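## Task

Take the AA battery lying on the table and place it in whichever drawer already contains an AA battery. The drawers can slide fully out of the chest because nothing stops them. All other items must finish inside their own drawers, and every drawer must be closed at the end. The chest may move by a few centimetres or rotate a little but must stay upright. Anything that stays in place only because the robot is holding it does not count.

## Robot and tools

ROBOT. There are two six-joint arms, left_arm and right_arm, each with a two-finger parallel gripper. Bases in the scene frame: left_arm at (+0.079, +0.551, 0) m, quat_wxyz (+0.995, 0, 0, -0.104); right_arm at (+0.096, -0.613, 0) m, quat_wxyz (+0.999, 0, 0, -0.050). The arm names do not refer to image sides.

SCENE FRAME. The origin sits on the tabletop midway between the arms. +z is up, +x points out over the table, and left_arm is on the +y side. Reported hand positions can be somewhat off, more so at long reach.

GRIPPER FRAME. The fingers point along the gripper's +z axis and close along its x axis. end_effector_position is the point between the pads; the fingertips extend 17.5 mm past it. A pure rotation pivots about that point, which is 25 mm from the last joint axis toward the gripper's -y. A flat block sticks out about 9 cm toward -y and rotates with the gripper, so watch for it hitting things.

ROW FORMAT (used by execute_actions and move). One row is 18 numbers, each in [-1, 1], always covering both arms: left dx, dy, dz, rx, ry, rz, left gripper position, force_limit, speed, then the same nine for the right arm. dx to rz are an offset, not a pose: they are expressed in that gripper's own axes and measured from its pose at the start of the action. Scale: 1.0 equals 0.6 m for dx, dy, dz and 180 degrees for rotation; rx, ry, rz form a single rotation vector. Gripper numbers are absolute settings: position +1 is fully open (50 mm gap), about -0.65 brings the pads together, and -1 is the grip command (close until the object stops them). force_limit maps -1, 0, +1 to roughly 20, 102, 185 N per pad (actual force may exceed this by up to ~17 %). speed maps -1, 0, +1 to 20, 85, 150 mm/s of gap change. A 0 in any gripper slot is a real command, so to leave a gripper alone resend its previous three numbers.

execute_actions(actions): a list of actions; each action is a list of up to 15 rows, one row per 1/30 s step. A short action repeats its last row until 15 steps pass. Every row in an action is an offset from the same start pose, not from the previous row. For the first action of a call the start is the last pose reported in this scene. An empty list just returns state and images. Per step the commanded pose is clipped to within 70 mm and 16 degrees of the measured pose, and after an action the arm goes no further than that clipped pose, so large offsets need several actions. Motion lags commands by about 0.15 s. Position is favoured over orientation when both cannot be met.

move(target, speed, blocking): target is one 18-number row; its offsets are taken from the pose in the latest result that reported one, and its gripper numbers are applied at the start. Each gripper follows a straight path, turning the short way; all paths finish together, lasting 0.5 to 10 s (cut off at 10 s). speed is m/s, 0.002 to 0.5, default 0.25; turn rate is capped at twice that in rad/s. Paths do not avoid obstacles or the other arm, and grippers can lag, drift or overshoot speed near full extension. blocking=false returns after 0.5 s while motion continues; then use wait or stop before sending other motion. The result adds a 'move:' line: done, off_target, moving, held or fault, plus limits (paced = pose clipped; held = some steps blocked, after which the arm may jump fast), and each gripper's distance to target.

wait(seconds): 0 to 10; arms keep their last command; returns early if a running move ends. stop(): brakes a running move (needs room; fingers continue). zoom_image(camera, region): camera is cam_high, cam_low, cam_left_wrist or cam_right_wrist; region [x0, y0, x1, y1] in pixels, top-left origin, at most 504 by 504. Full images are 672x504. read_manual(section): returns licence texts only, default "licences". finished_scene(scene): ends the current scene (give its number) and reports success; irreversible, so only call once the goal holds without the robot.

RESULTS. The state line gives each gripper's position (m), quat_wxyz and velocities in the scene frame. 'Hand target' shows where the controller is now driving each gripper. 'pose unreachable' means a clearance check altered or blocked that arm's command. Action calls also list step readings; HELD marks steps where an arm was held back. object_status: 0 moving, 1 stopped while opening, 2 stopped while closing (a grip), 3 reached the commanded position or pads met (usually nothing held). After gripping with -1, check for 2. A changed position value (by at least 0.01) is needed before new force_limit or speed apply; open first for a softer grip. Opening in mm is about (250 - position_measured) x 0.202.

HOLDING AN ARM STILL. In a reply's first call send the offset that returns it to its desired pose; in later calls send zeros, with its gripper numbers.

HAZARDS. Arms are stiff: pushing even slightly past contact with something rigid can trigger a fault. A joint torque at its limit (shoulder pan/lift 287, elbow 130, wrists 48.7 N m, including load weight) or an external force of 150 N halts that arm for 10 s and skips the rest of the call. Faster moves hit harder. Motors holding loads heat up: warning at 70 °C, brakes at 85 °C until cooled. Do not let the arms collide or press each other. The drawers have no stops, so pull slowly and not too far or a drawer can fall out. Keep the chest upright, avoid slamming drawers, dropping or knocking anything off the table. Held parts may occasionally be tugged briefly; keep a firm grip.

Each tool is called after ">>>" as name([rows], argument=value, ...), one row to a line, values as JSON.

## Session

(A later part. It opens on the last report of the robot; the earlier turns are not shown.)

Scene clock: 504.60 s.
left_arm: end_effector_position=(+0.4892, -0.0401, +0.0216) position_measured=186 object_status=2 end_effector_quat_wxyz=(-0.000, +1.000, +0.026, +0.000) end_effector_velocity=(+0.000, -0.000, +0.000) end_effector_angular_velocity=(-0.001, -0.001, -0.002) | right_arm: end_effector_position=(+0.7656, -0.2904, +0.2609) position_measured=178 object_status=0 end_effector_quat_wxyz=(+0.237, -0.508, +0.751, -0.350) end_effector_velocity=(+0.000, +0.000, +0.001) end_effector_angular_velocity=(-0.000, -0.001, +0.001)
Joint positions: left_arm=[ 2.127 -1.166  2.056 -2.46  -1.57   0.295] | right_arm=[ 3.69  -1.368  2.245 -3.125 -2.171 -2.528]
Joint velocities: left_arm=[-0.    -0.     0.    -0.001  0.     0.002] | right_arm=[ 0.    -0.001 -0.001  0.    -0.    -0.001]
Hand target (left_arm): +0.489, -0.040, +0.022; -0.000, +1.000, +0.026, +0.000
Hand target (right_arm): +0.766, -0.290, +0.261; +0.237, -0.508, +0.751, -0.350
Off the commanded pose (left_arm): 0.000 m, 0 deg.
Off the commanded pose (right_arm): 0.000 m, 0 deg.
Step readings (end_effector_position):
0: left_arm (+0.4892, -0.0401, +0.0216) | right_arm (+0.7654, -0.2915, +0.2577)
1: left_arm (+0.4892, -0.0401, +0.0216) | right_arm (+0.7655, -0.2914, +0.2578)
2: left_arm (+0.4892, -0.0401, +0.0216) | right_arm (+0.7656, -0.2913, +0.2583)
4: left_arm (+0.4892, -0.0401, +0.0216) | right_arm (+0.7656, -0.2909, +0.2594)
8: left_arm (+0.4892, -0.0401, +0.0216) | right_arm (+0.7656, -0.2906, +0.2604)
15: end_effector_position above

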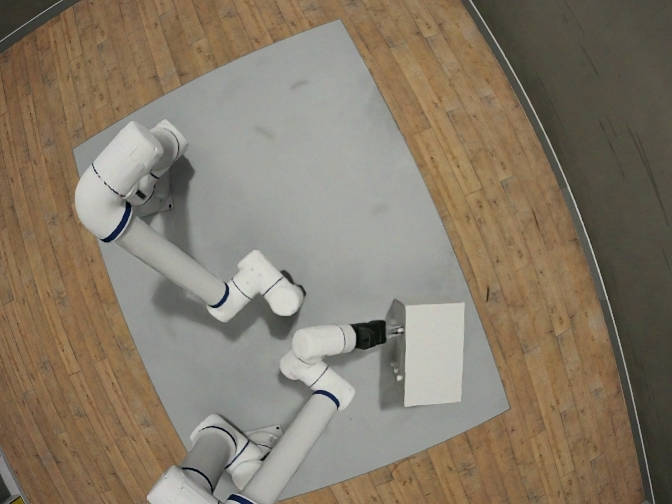

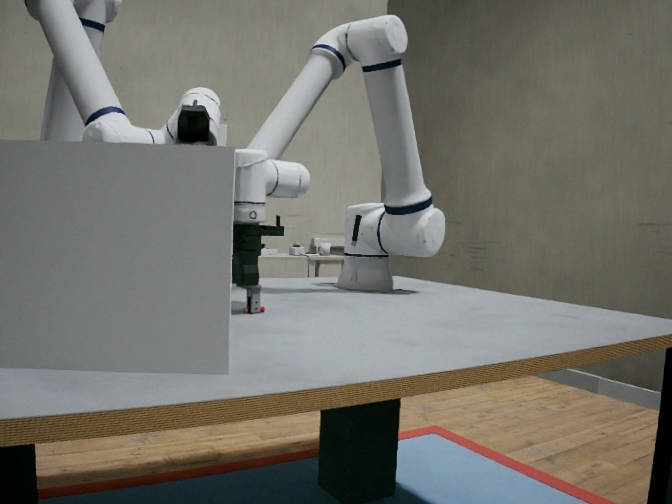

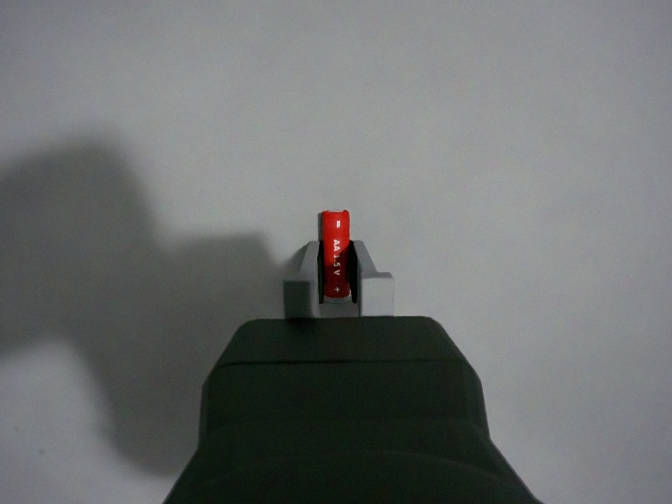

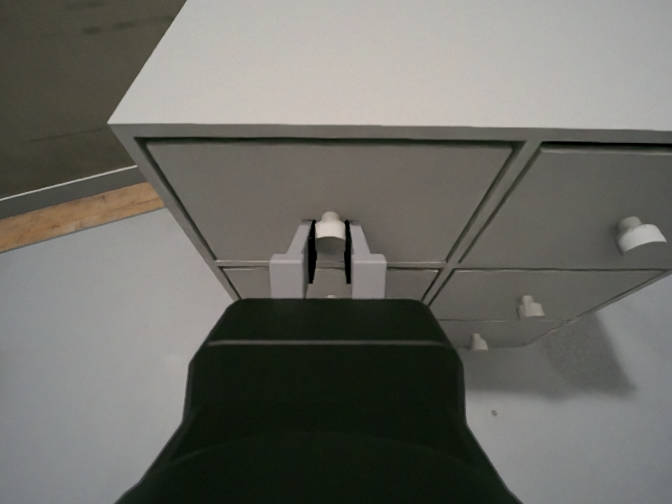

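>>> execute_actions(actions=[])

Scene clock: 510.63 s.
left_arm: end_effector_position=(+0.4892, -0.0400, +0.0215) position_measured=186 object_status=2 end_effector_quat_wxyz=(-0.000, +1.000, +0.026, +0.000) end_effector_velocity=(-0.000, +0.000, -0.000) end_effector_angular_velocity=(-0.001, +0.000, +0.001) | right_arm: end_effector_position=(+0.7656, -0.2904, +0.2610) position_measured=178 object_status=2 end_effector_quat_wxyz=(+0.237, -0.508, +0.751, -0.350) end_effector_velocity=(-0.001, +0.002, -0.001) end_effector_angular_velocity=(+0.000, +0.001, +0.002)
Joint positions: left_arm=[ 2.127 -1.166  2.056 -2.46  -1.57   0.295] | right_arm=[ 3.69  -1.368  2.245 -3.125 -2.171 -2.528]
Joint velocities: left_arm=[ 0.    -0.     0.001 -0.002 -0.001 -0.001] | right_arm=[ 0.003  0.    -0.     0.001  0.     0.001]
Hand target (left_arm): +0.489, -0.040, +0.022; -0.000, +1.000, +0.026, +0.000
Hand target (right_arm): +0.766, -0.290, +0.261; +0.237, -0.508, +0.751, -0.350
Off the commanded pose (left_arm): 0.000 m, 0 deg.
Off the commanded pose (right_arm): 0.000 m, 0 deg.

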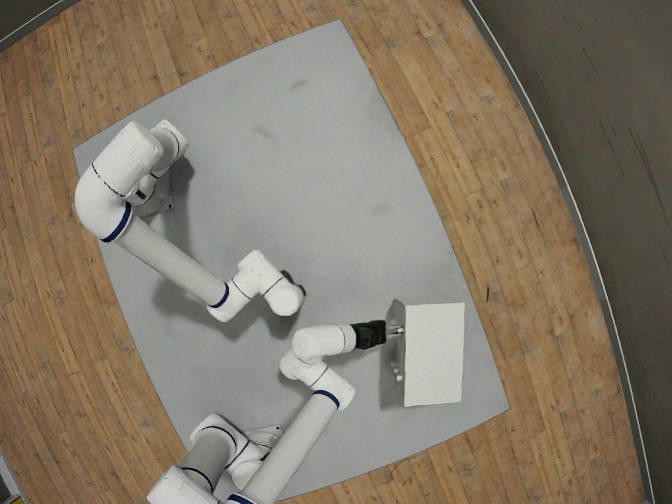

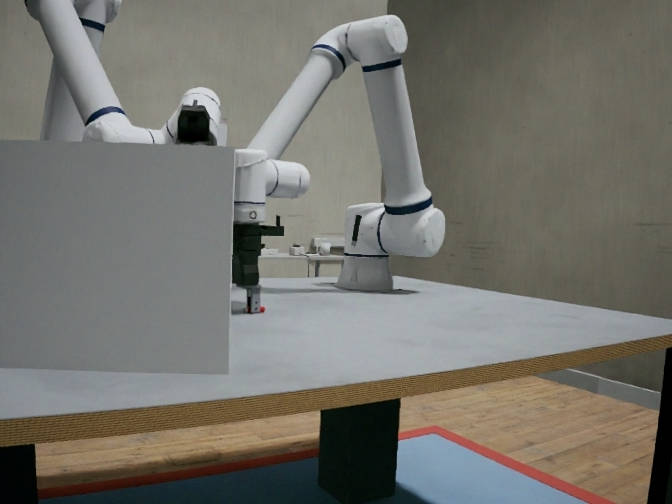

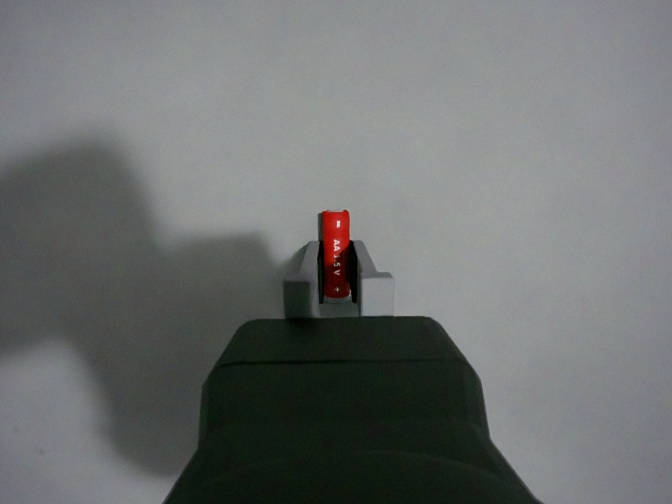

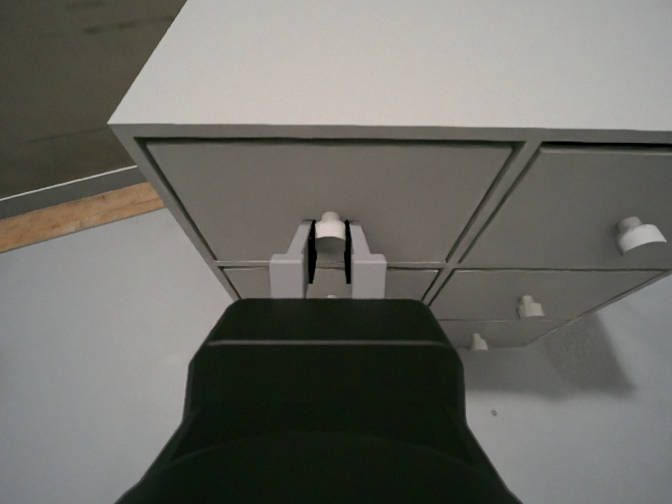

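>>> move(target=[0, 0, 0, 0, 0, 0, -1, -0.4, 0.6, 0, 0.1071, -0.1277, 0, 0, 0, -1, -0.4, 0.4], speed=0.1)

Scene clock: 533.97 s.
left_arm: end_effector_position=(+0.4892, -0.0400, +0.0215) position_measured=186 object_status=2 end_effector_quat_wxyz=(-0.000, +1.000, +0.026, +0.000) end_effector_velocity=(+0.000, -0.000, +0.000) end_effector_angular_velocity=(-0.002, +0.000, +0.002) | right_arm: end_effector_position=(+0.6730, -0.2532, +0.2612) position_measured=178 object_status=2 end_effector_quat_wxyz=(+0.237, -0.508, +0.751, -0.350) end_effector_velocity=(-0.003, +0.001, +0.000) end_effector_angular_velocity=(-0.000, +0.001, +0.000)
Joint positions: left_arm=[ 2.127 -1.166  2.056 -2.46  -1.57   0.295] | right_arm=[ 3.829 -1.441  2.316 -3.039 -2.254 -2.388]
Joint velocities: left_arm=[ 0.001  0.    -0.    -0.001 -0.001 -0.002] | right_arm=[ 0.004 -0.003  0.002  0.005 -0.002  0.004]
Hand target (left_arm): +0.489, -0.040, +0.022; -0.000, +1.000, +0.026, +0.000
Hand target (right_arm): +0.673, -0.253, +0.261; +0.237, -0.508, +0.751, -0.350
Off the commanded pose (left_arm): 0.000 m, 0 deg.
Off the commanded pose (right_arm): 0.000 m, 0 deg.
move: done

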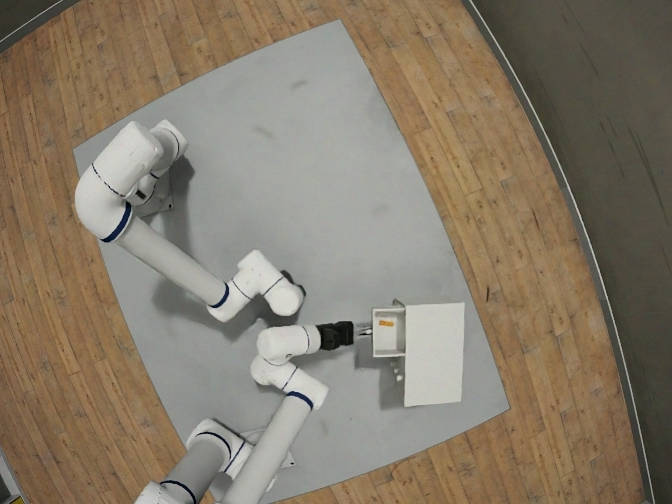

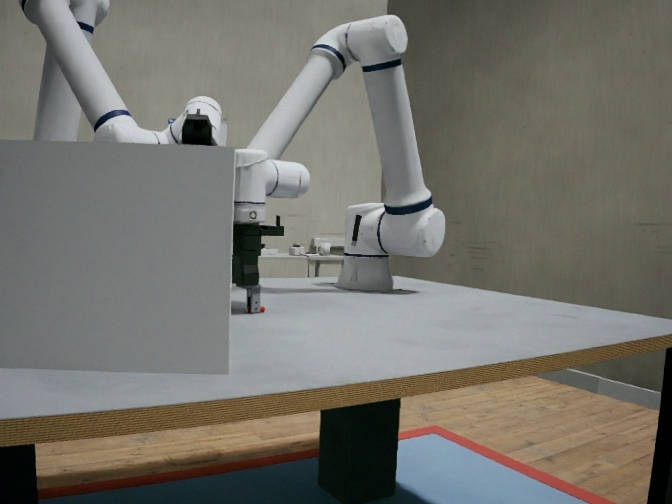

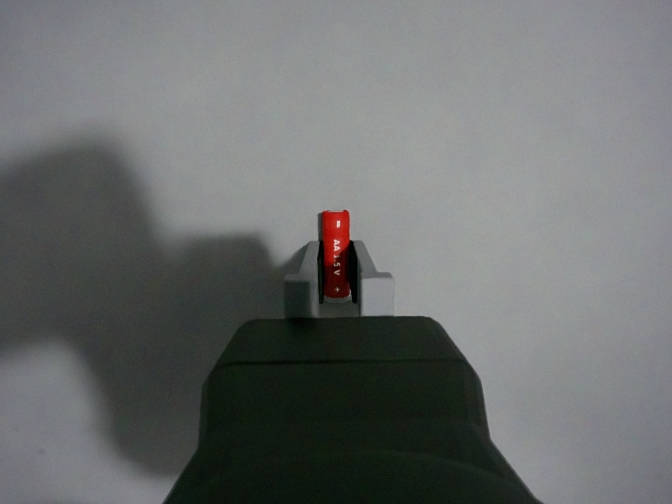

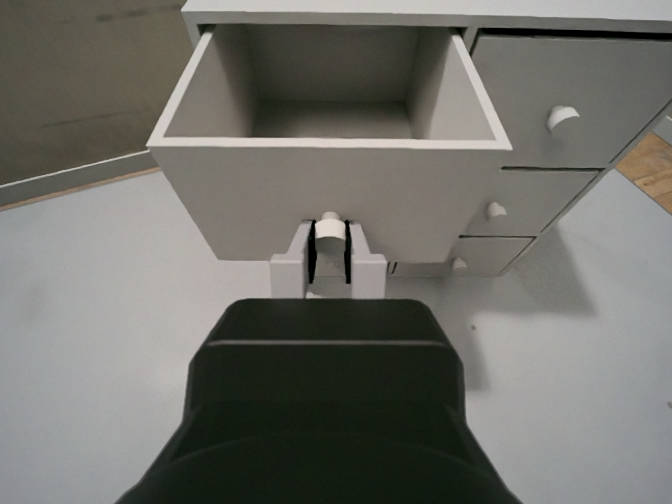

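>>> zoom_image(camera="cam_high", region=[350, 290, 430, 370])

Region (350, 290, 430, 370) of cam_high's 672x504 image, scaled by 6.300, with more detail than that image has.

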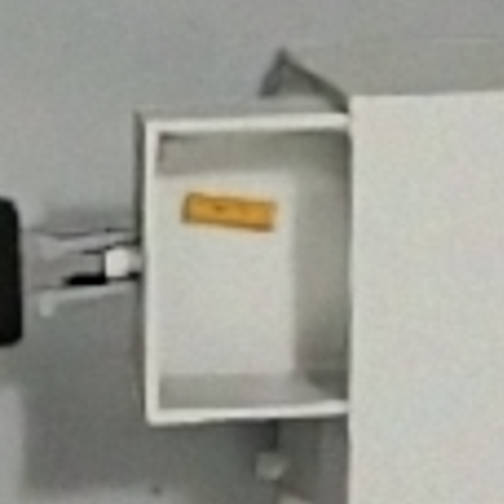

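>>> zoom_image(camera="cam_high", region=[372, 312, 402, 336])

Region (372, 312, 402, 336) of cam_high's 672x504 image, scaled by 16.800, with more detail than that image has; it fills the top 403 rows of this view, and the rest is white.

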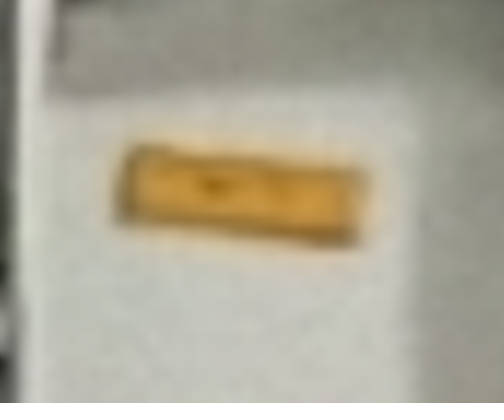

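>>> move(target=[0.2588, -0.1368, -0.6975, 0, 0, -0.211, -1, -0.4, 0.6, 0, 0, 0, 0, 0, 0, -1, -0.4, 0.4], speed=0.3)

Scene clock: 656.17 s.
left_arm: end_effector_position=(+0.6388, +0.0496, +0.4402) position_measured=186 object_status=2 end_effector_quat_wxyz=(+0.000, +0.937, +0.349, +0.000) end_effector_velocity=(+0.001, +0.000, +0.002) end_effector_angular_velocity=(+0.001, +0.002, +0.004) | right_arm: end_effector_position=(+0.6730, -0.2532, +0.2612) position_measured=178 object_status=2 end_effector_quat_wxyz=(+0.237, -0.508, +0.751, -0.350) end_effector_velocity=(-0.000, +0.000, -0.001) end_effector_angular_velocity=(-0.001, +0.002, +0.001)
Joint positions: left_arm=[ 2.385 -1.455  1.578 -1.695 -1.57  -0.109] | right_arm=[ 3.829 -1.441  2.316 -3.039 -2.254 -2.388]
Joint velocities: left_arm=[ 0.002  0.001 -0.005  0.006 -0.001 -0.002] | right_arm=[ 0.001  0.001  0.     0.001 -0.     0.   ]
Hand target (left_arm): +0.639, +0.050, +0.441; +0.000, +0.937, +0.350, +0.000
Hand target (right_arm): +0.673, -0.253, +0.261; +0.237, -0.508, +0.751, -0.350
Off the commanded pose (left_arm): 0.001 m, 0 deg.
Off the commanded pose (right_arm): 0.000 m, 0 deg.
move: done

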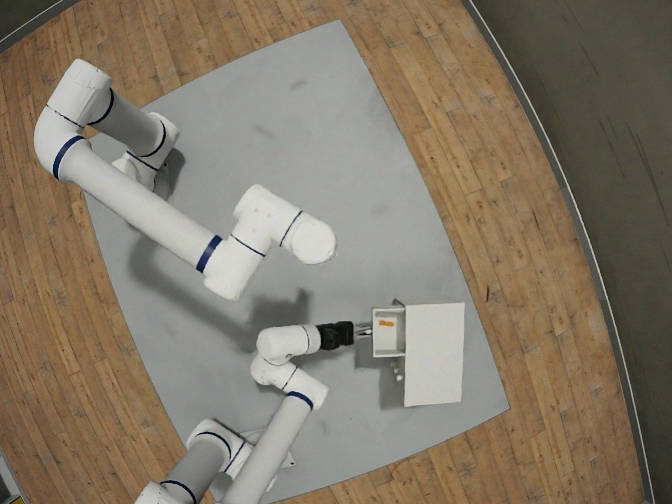

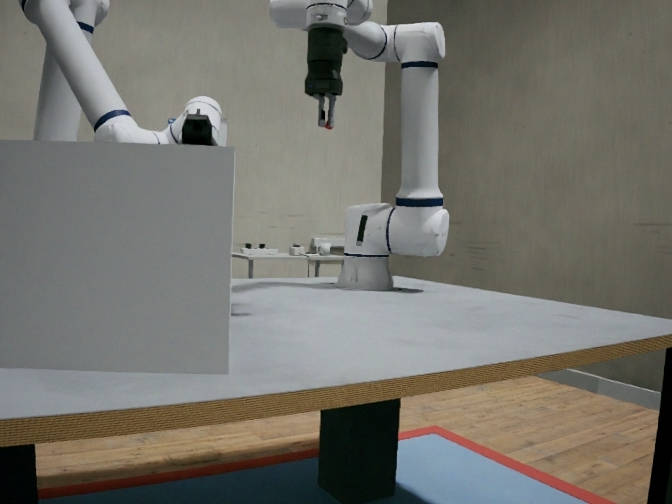

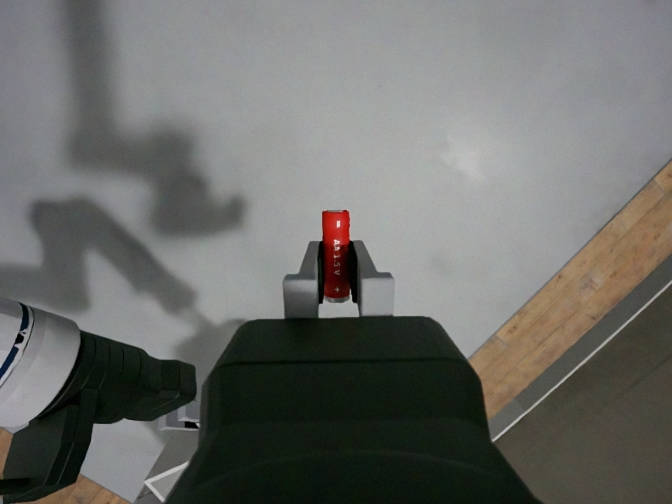

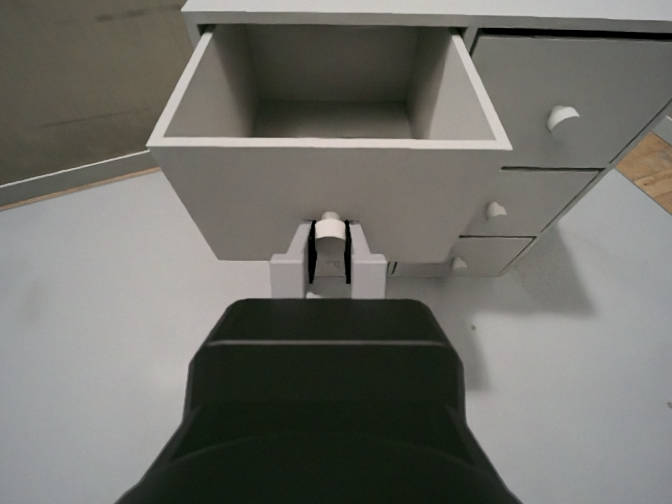

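>>> move(target=[-0.1712, 0.5627, 0.0337, 0, 0, -0.1517, -1, -0.4, 0.6, 0, 0, 0, 0, 0, 0, -1, -0.4, 0.4], speed=0.3)

Scene clock: 667.90 s.
left_arm: end_effector_position=(+0.7828, -0.2720, +0.4200) position_measured=186 object_status=2 end_effector_quat_wxyz=(+0.000, +0.828, +0.560, +0.000) end_effector_velocity=(+0.001, -0.003, +0.000) end_effector_angular_velocity=(+0.002, +0.002, +0.004) | right_arm: end_effector_position=(+0.6730, -0.2532, +0.2612) position_measured=178 object_status=2 end_effector_quat_wxyz=(+0.237, -0.508, +0.751, -0.350) end_effector_velocity=(-0.000, +0.000, -0.001) end_effector_angular_velocity=(-0.001, +0.002, +0.001)
Joint positions: left_arm=[ 2.336 -0.852  0.752 -1.471 -1.57  -0.634] | right_arm=[ 3.829 -1.441  2.316 -3.039 -2.254 -2.388]
Joint velocities: left_arm=[-0.001  0.009 -0.016  0.009 -0.    -0.004] | right_arm=[ 0.001  0.001 -0.     0.001  0.    -0.   ]
Hand target (left_arm): +0.783, -0.272, +0.420; +0.000, +0.828, +0.561, +0.000
Hand target (right_arm): +0.673, -0.253, +0.261; +0.237, -0.508, +0.751, -0.350
Off the commanded pose (left_arm): 0.001 m, 0 deg.
Off the commanded pose (right_arm): 0.000 m, 0 deg.
move: done

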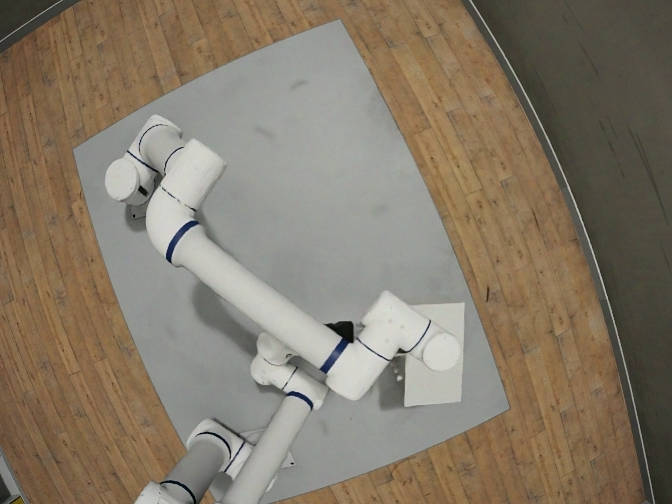

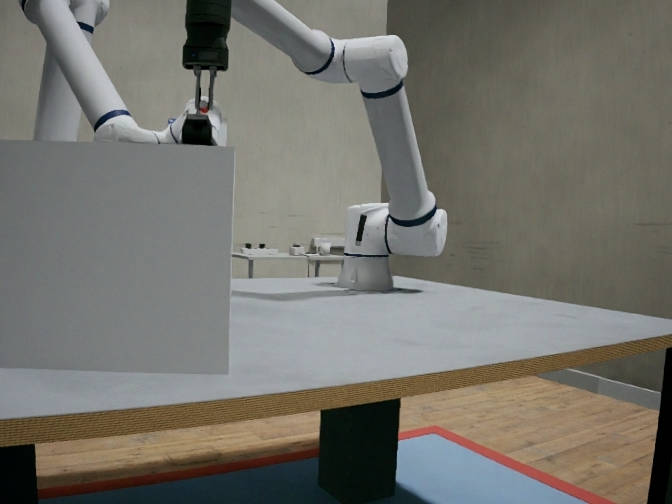

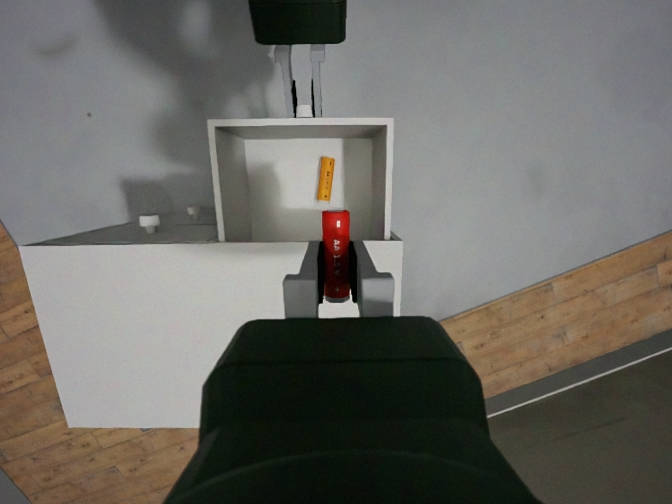

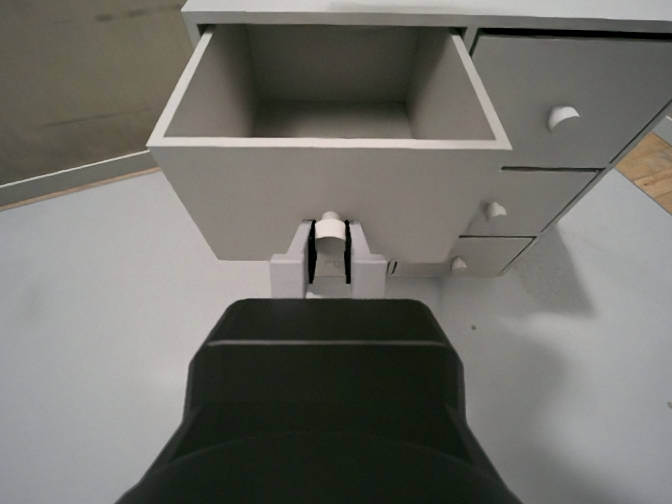

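>>> zoom_image(camera="cam_left_wrist", region=[295, 145, 365, 215])

Region (295, 145, 365, 215) of cam_left_wrist's 672x504 image, scaled by 7.200, with more detail than that image has.

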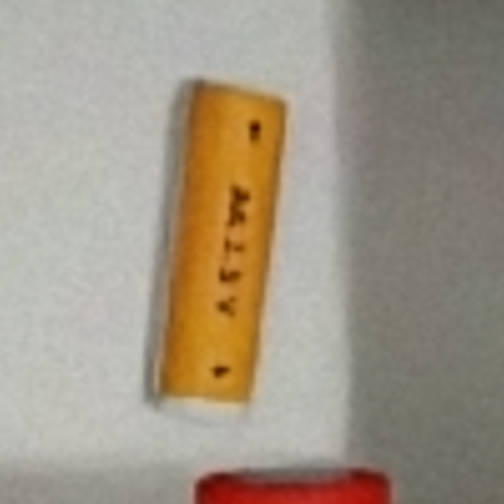

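>>> zoom_image(camera="cam_left_wrist", region=[190, 90, 420, 260])

Region (190, 90, 420, 260) of cam_left_wrist's 672x504 image, scaled by 2.191, with more detail than that image has; it fills the top 373 rows of this view, and the rest is white.

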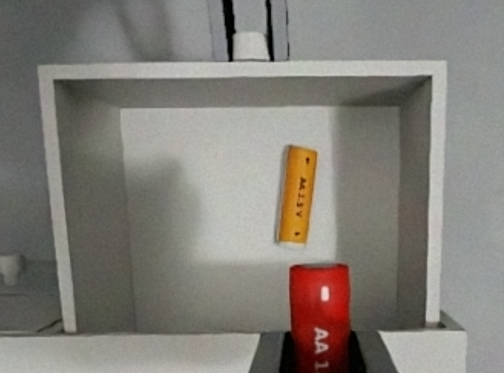

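>>> move(target=[-0.0792, -0.1075, 0.0333, 0, 0, 0, -1, -0.4, 0.6, 0, 0.0214, -0.0255, 0, 0, 0, -1, -0.4, 0.4], speed=0.13)

Scene clock: 789.07 s.
left_arm: end_effector_position=(+0.7057, -0.2922, +0.3999) position_measured=186 object_status=2 end_effector_quat_wxyz=(+0.000, +0.828, +0.560, +0.000) end_effector_velocity=(-0.003, -0.001, -0.001) end_effector_angular_velocity=(+0.000, -0.000, -0.001) | right_arm: end_effector_position=(+0.6546, -0.2458, +0.2612) position_measured=178 object_status=2 end_effector_quat_wxyz=(+0.237, -0.508, +0.751, -0.350) end_effector_velocity=(-0.000, -0.000, -0.001) end_effector_angular_velocity=(-0.000, +0.000, -0.000)
Joint positions: left_arm=[ 2.265 -0.928  0.915 -1.557 -1.57  -0.705] | right_arm=[ 3.86  -1.454  2.326 -3.015 -2.271 -2.355]
Joint velocities: left_arm=[-0.003 -0.003  0.007 -0.004  0.    -0.002] | right_arm=[ 0.001  0.     0.001 -0.    -0.001  0.001]
Hand target (left_arm): +0.705, -0.292, +0.400; +0.000, +0.828, +0.560, +0.000
Hand target (right_arm): +0.654, -0.246, +0.261; +0.237, -0.508, +0.751, -0.350
Off the commanded pose (left_arm): 0.000 m, 0 deg.
Off the commanded pose (right_arm): 0.000 m, 0 deg.
move: done

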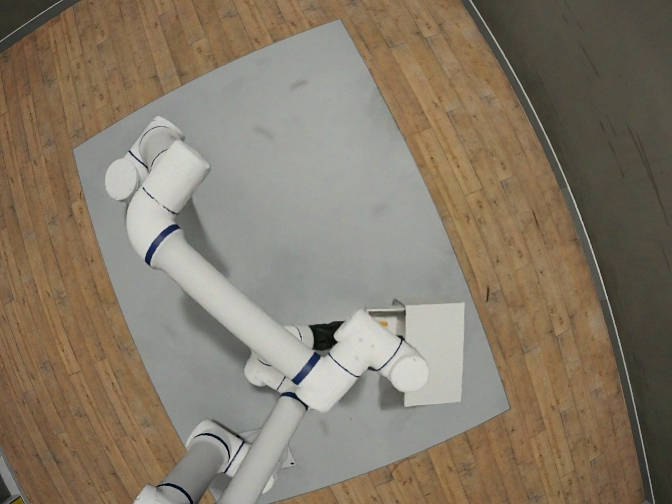

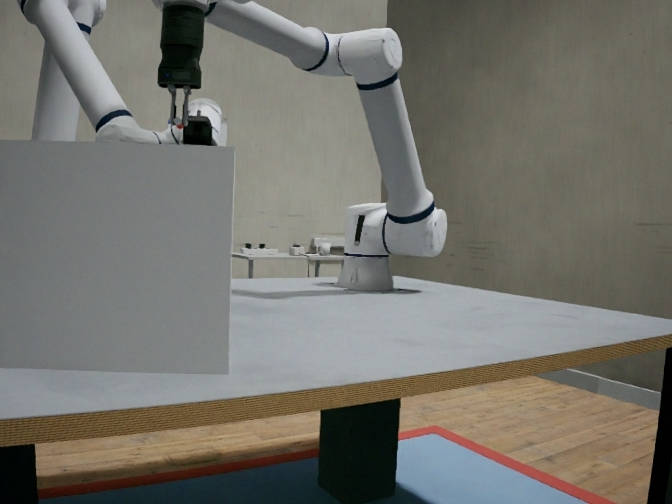

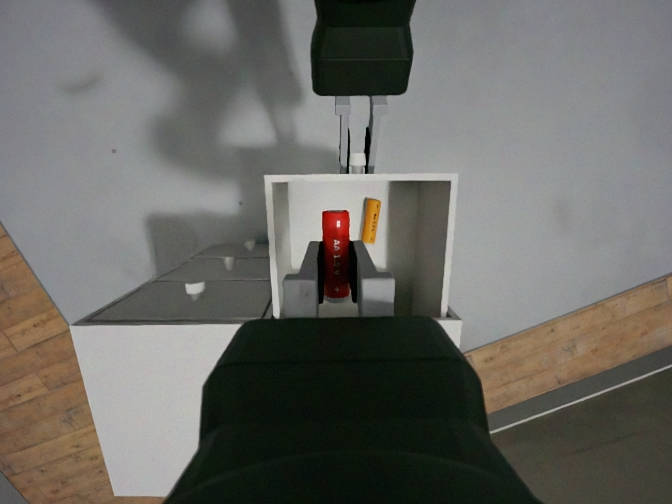

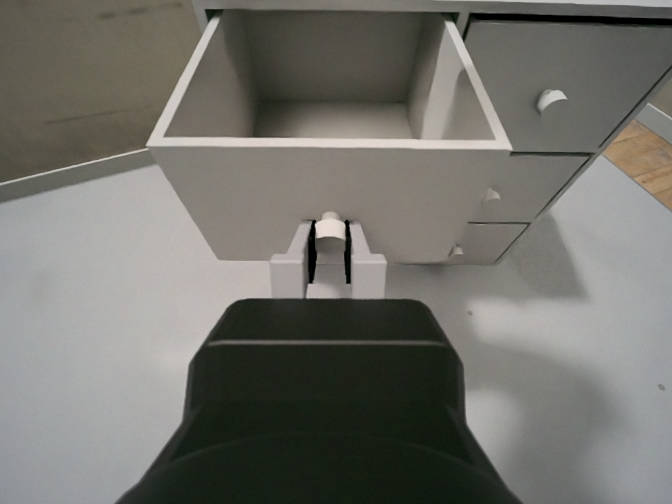

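>>> move(target=[0, 0, 0.1, 0, 0, 0, -1, -0.4, 0.6, 0, 0.0016, -0.0019, 0.111, 0, 0, 0.35, -0.4, 0.6], speed=0.2)

Scene clock: 812.37 s.
left_arm: end_effector_position=(+0.7059, -0.2922, +0.3401) position_measured=186 object_status=2 end_effector_quat_wxyz=(+0.000, +0.828, +0.560, +0.000) end_effector_velocity=(+0.000, +0.000, -0.002) end_effector_angular_velocity=(-0.001, -0.001, -0.001) | right_arm: end_effector_position=(+0.6527, -0.2455, +0.2611) position_measured=100 object_status=3 end_effector_quat_wxyz=(+0.321, -0.459, +0.680, -0.474) end_effector_velocity=(-0.000, +0.001, +0.000) end_effector_angular_velocity=(-0.006, -0.017, +0.006)
Joint positions: left_arm=[ 2.265 -0.924  1.012 -1.659 -1.57  -0.705] | right_arm=[ 3.932 -1.201  2.35  -3.635 -2.54  -2.574]
Joint velocities: left_arm=[ 0.     0.     0.003 -0.005  0.     0.001] | right_arm=[ 0.002  0.016 -0.001 -0.045 -0.006 -0.025]
Hand target (left_arm): +0.706, -0.292, +0.340; +0.000, +0.828, +0.560, +0.000
Hand target (right_arm): +0.653, -0.245, +0.261; +0.322, -0.459, +0.679, -0.474
Off the commanded pose (left_arm): 0.000 m, 0 deg.
Off the commanded pose (right_arm): 0.001 m, 0 deg.
move: done

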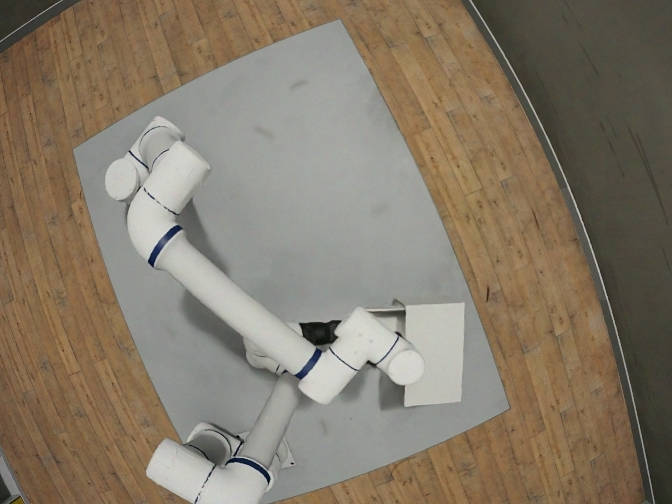

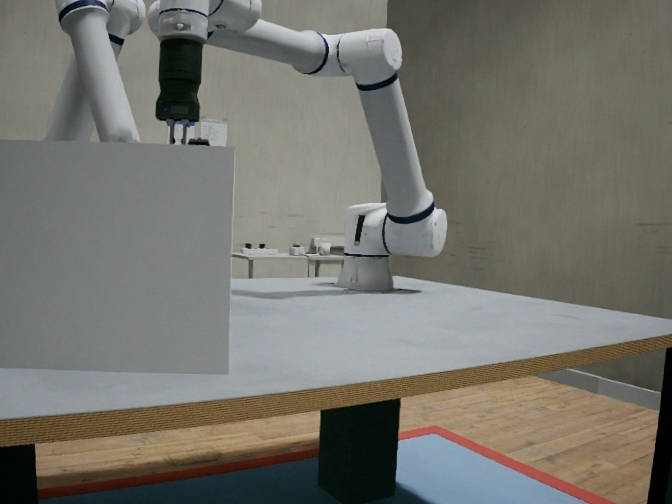

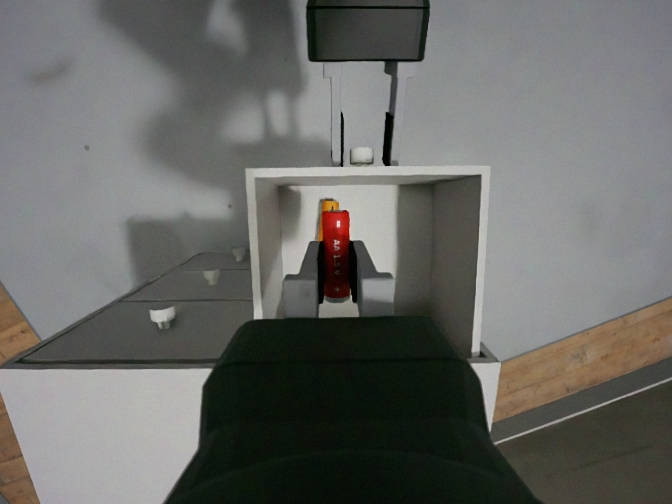

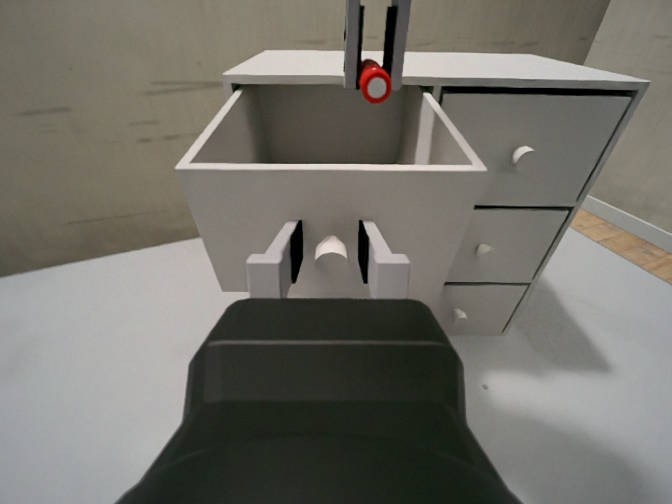

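>>> execute_actions(actions=[])

Scene clock: 819.07 s.
left_arm: end_effector_position=(+0.7059, -0.2922, +0.3399) position_measured=186 object_status=2 end_effector_quat_wxyz=(+0.000, +0.828, +0.560, +0.000) end_effector_velocity=(+0.001, +0.000, -0.000) end_effector_angular_velocity=(-0.000, -0.000, +0.003) | right_arm: end_effector_position=(+0.6528, -0.2455, +0.2610) position_measured=100 object_status=3 end_effector_quat_wxyz=(+0.322, -0.459, +0.679, -0.474) end_effector_velocity=(+0.000, -0.000, -0.001) end_effector_angular_velocity=(-0.001, +0.001, -0.000)
Joint positions: left_arm=[ 2.265 -0.924  1.012 -1.66  -1.57  -0.705] | right_arm=[ 3.932 -1.199  2.35  -3.641 -2.541 -2.578]
Joint velocities: left_arm=[ 0.001  0.     0.    -0.001  0.    -0.002] | right_arm=[-0.     0.001 -0.     0.     0.    -0.   ]
Hand target (left_arm): +0.706, -0.292, +0.340; +0.000, +0.828, +0.560, +0.000
Hand target (right_arm): +0.653, -0.245, +0.261; +0.322, -0.459, +0.679, -0.474
Off the commanded pose (left_arm): 0.000 m, 0 deg.
Off the commanded pose (right_arm): 0.001 m, 0 deg.

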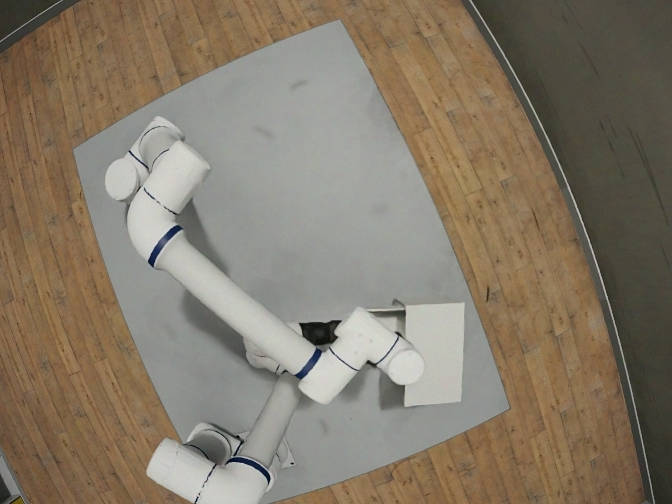

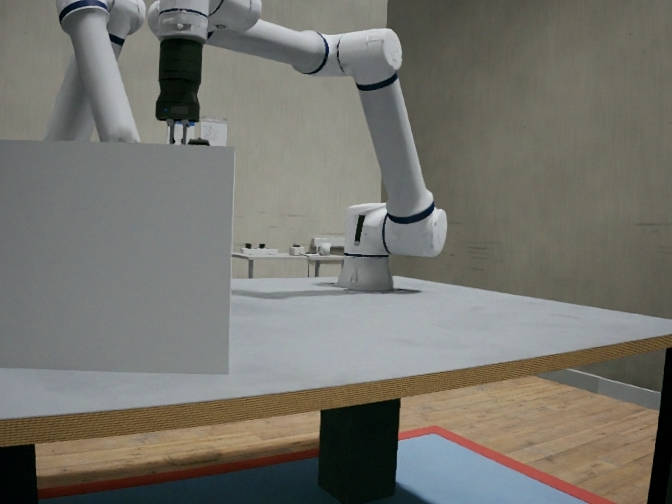

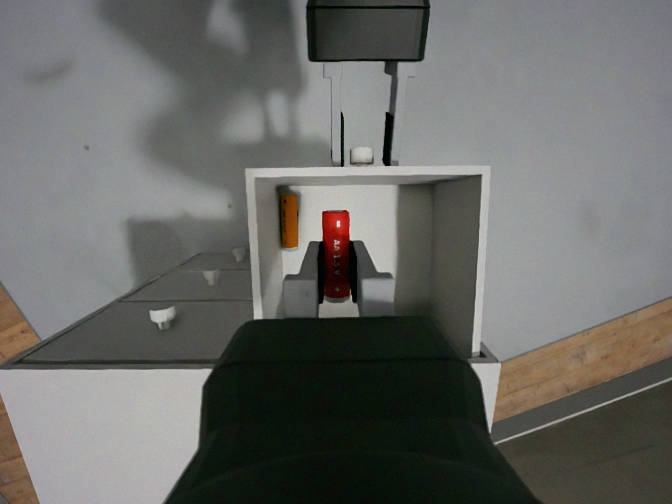

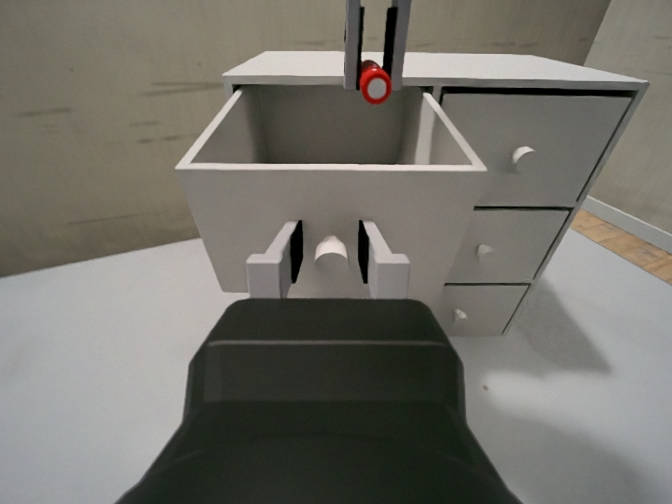

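>>> zoom_image(camera="cam_right_wrist", region=[260, 150, 400, 300])

Region (260, 150, 400, 300) of cam_right_wrist's 672x504 image, scaled by 3.360, with more detail than that image has; it fills the left 470 columns of this view, and the rest is white.

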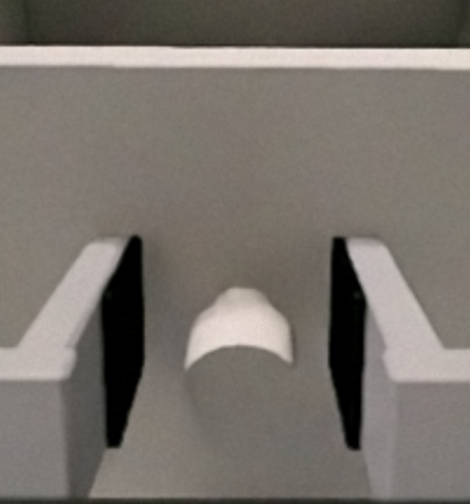

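>>> move(target=[0.0167, 0, 0.05, 0, 0, 0, -1, -0.4, 0.6, 0, 0.0092, 0.0016, 0, 0, 0, 0.35, -0.4, 0.6], speed=0.07)

Scene clock: 919.80 s.
left_arm: end_effector_position=(+0.7096, -0.2830, +0.3103) position_measured=186 object_status=2 end_effector_quat_wxyz=(+0.000, +0.828, +0.560, +0.000) end_effector_velocity=(+0.000, +0.000, -0.002) end_effector_angular_velocity=(-0.001, +0.000, +0.000) | right_arm: end_effector_position=(+0.6519, -0.2451, +0.2556) position_measured=100 object_status=3 end_effector_quat_wxyz=(+0.322, -0.459, +0.679, -0.474) end_effector_velocity=(-0.000, +0.000, +0.000) end_effector_angular_velocity=(+0.001, -0.001, +0.000)
Joint positions: left_arm=[ 2.272 -0.927  1.07  -1.714 -1.57  -0.698] | right_arm=[ 3.934 -1.188  2.352 -3.652 -2.542 -2.576]
Joint velocities: left_arm=[ 0.001 -0.     0.004 -0.005 -0.001  0.   ] | right_arm=[ 0.001 -0.     0.    -0.001 -0.     0.   ]
Hand target (left_arm): +0.710, -0.283, +0.310; +0.000, +0.828, +0.560, +0.000
Hand target (right_arm): +0.652, -0.245, +0.256; +0.322, -0.459, +0.679, -0.474
Off the commanded pose (left_arm): 0.000 m, 0 deg.
Off the commanded pose (right_arm): 0.000 m, 0 deg.
move: done

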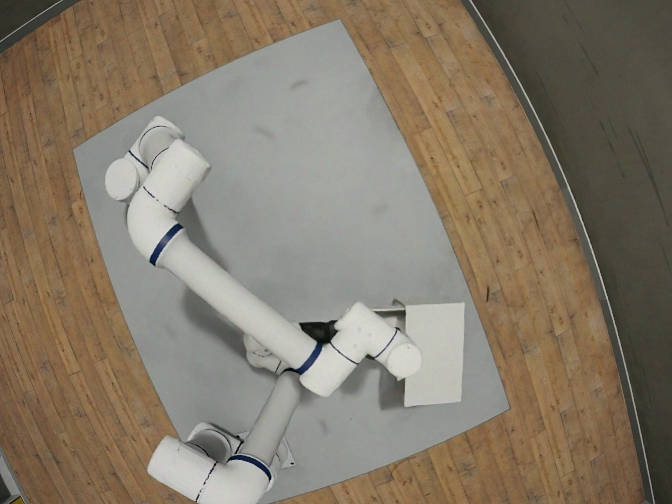

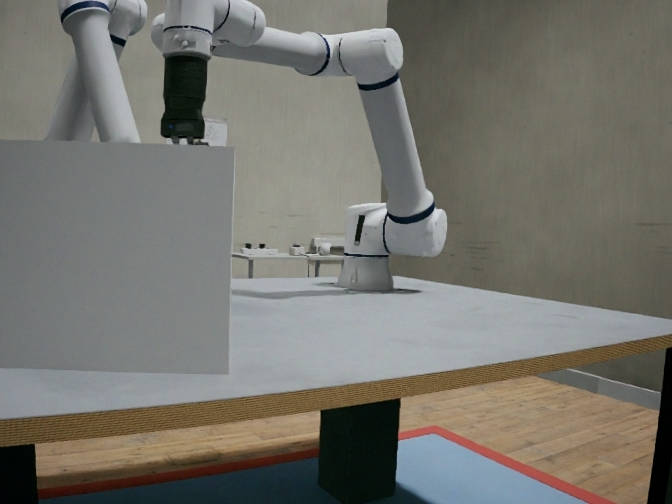

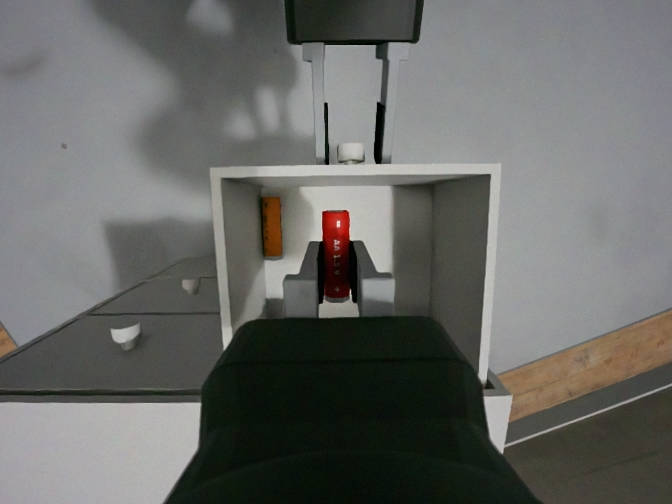

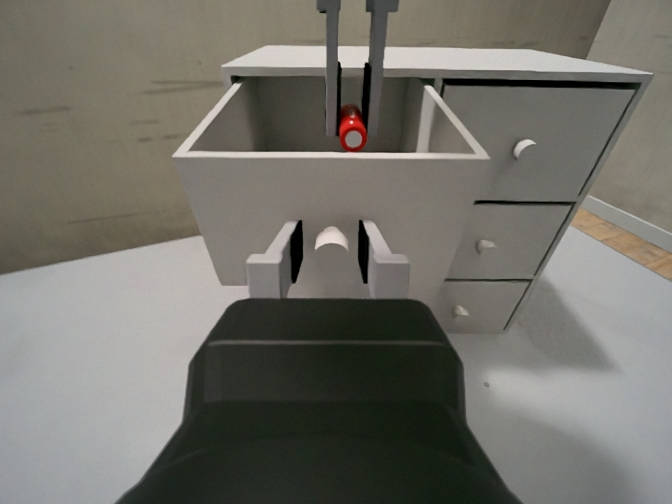

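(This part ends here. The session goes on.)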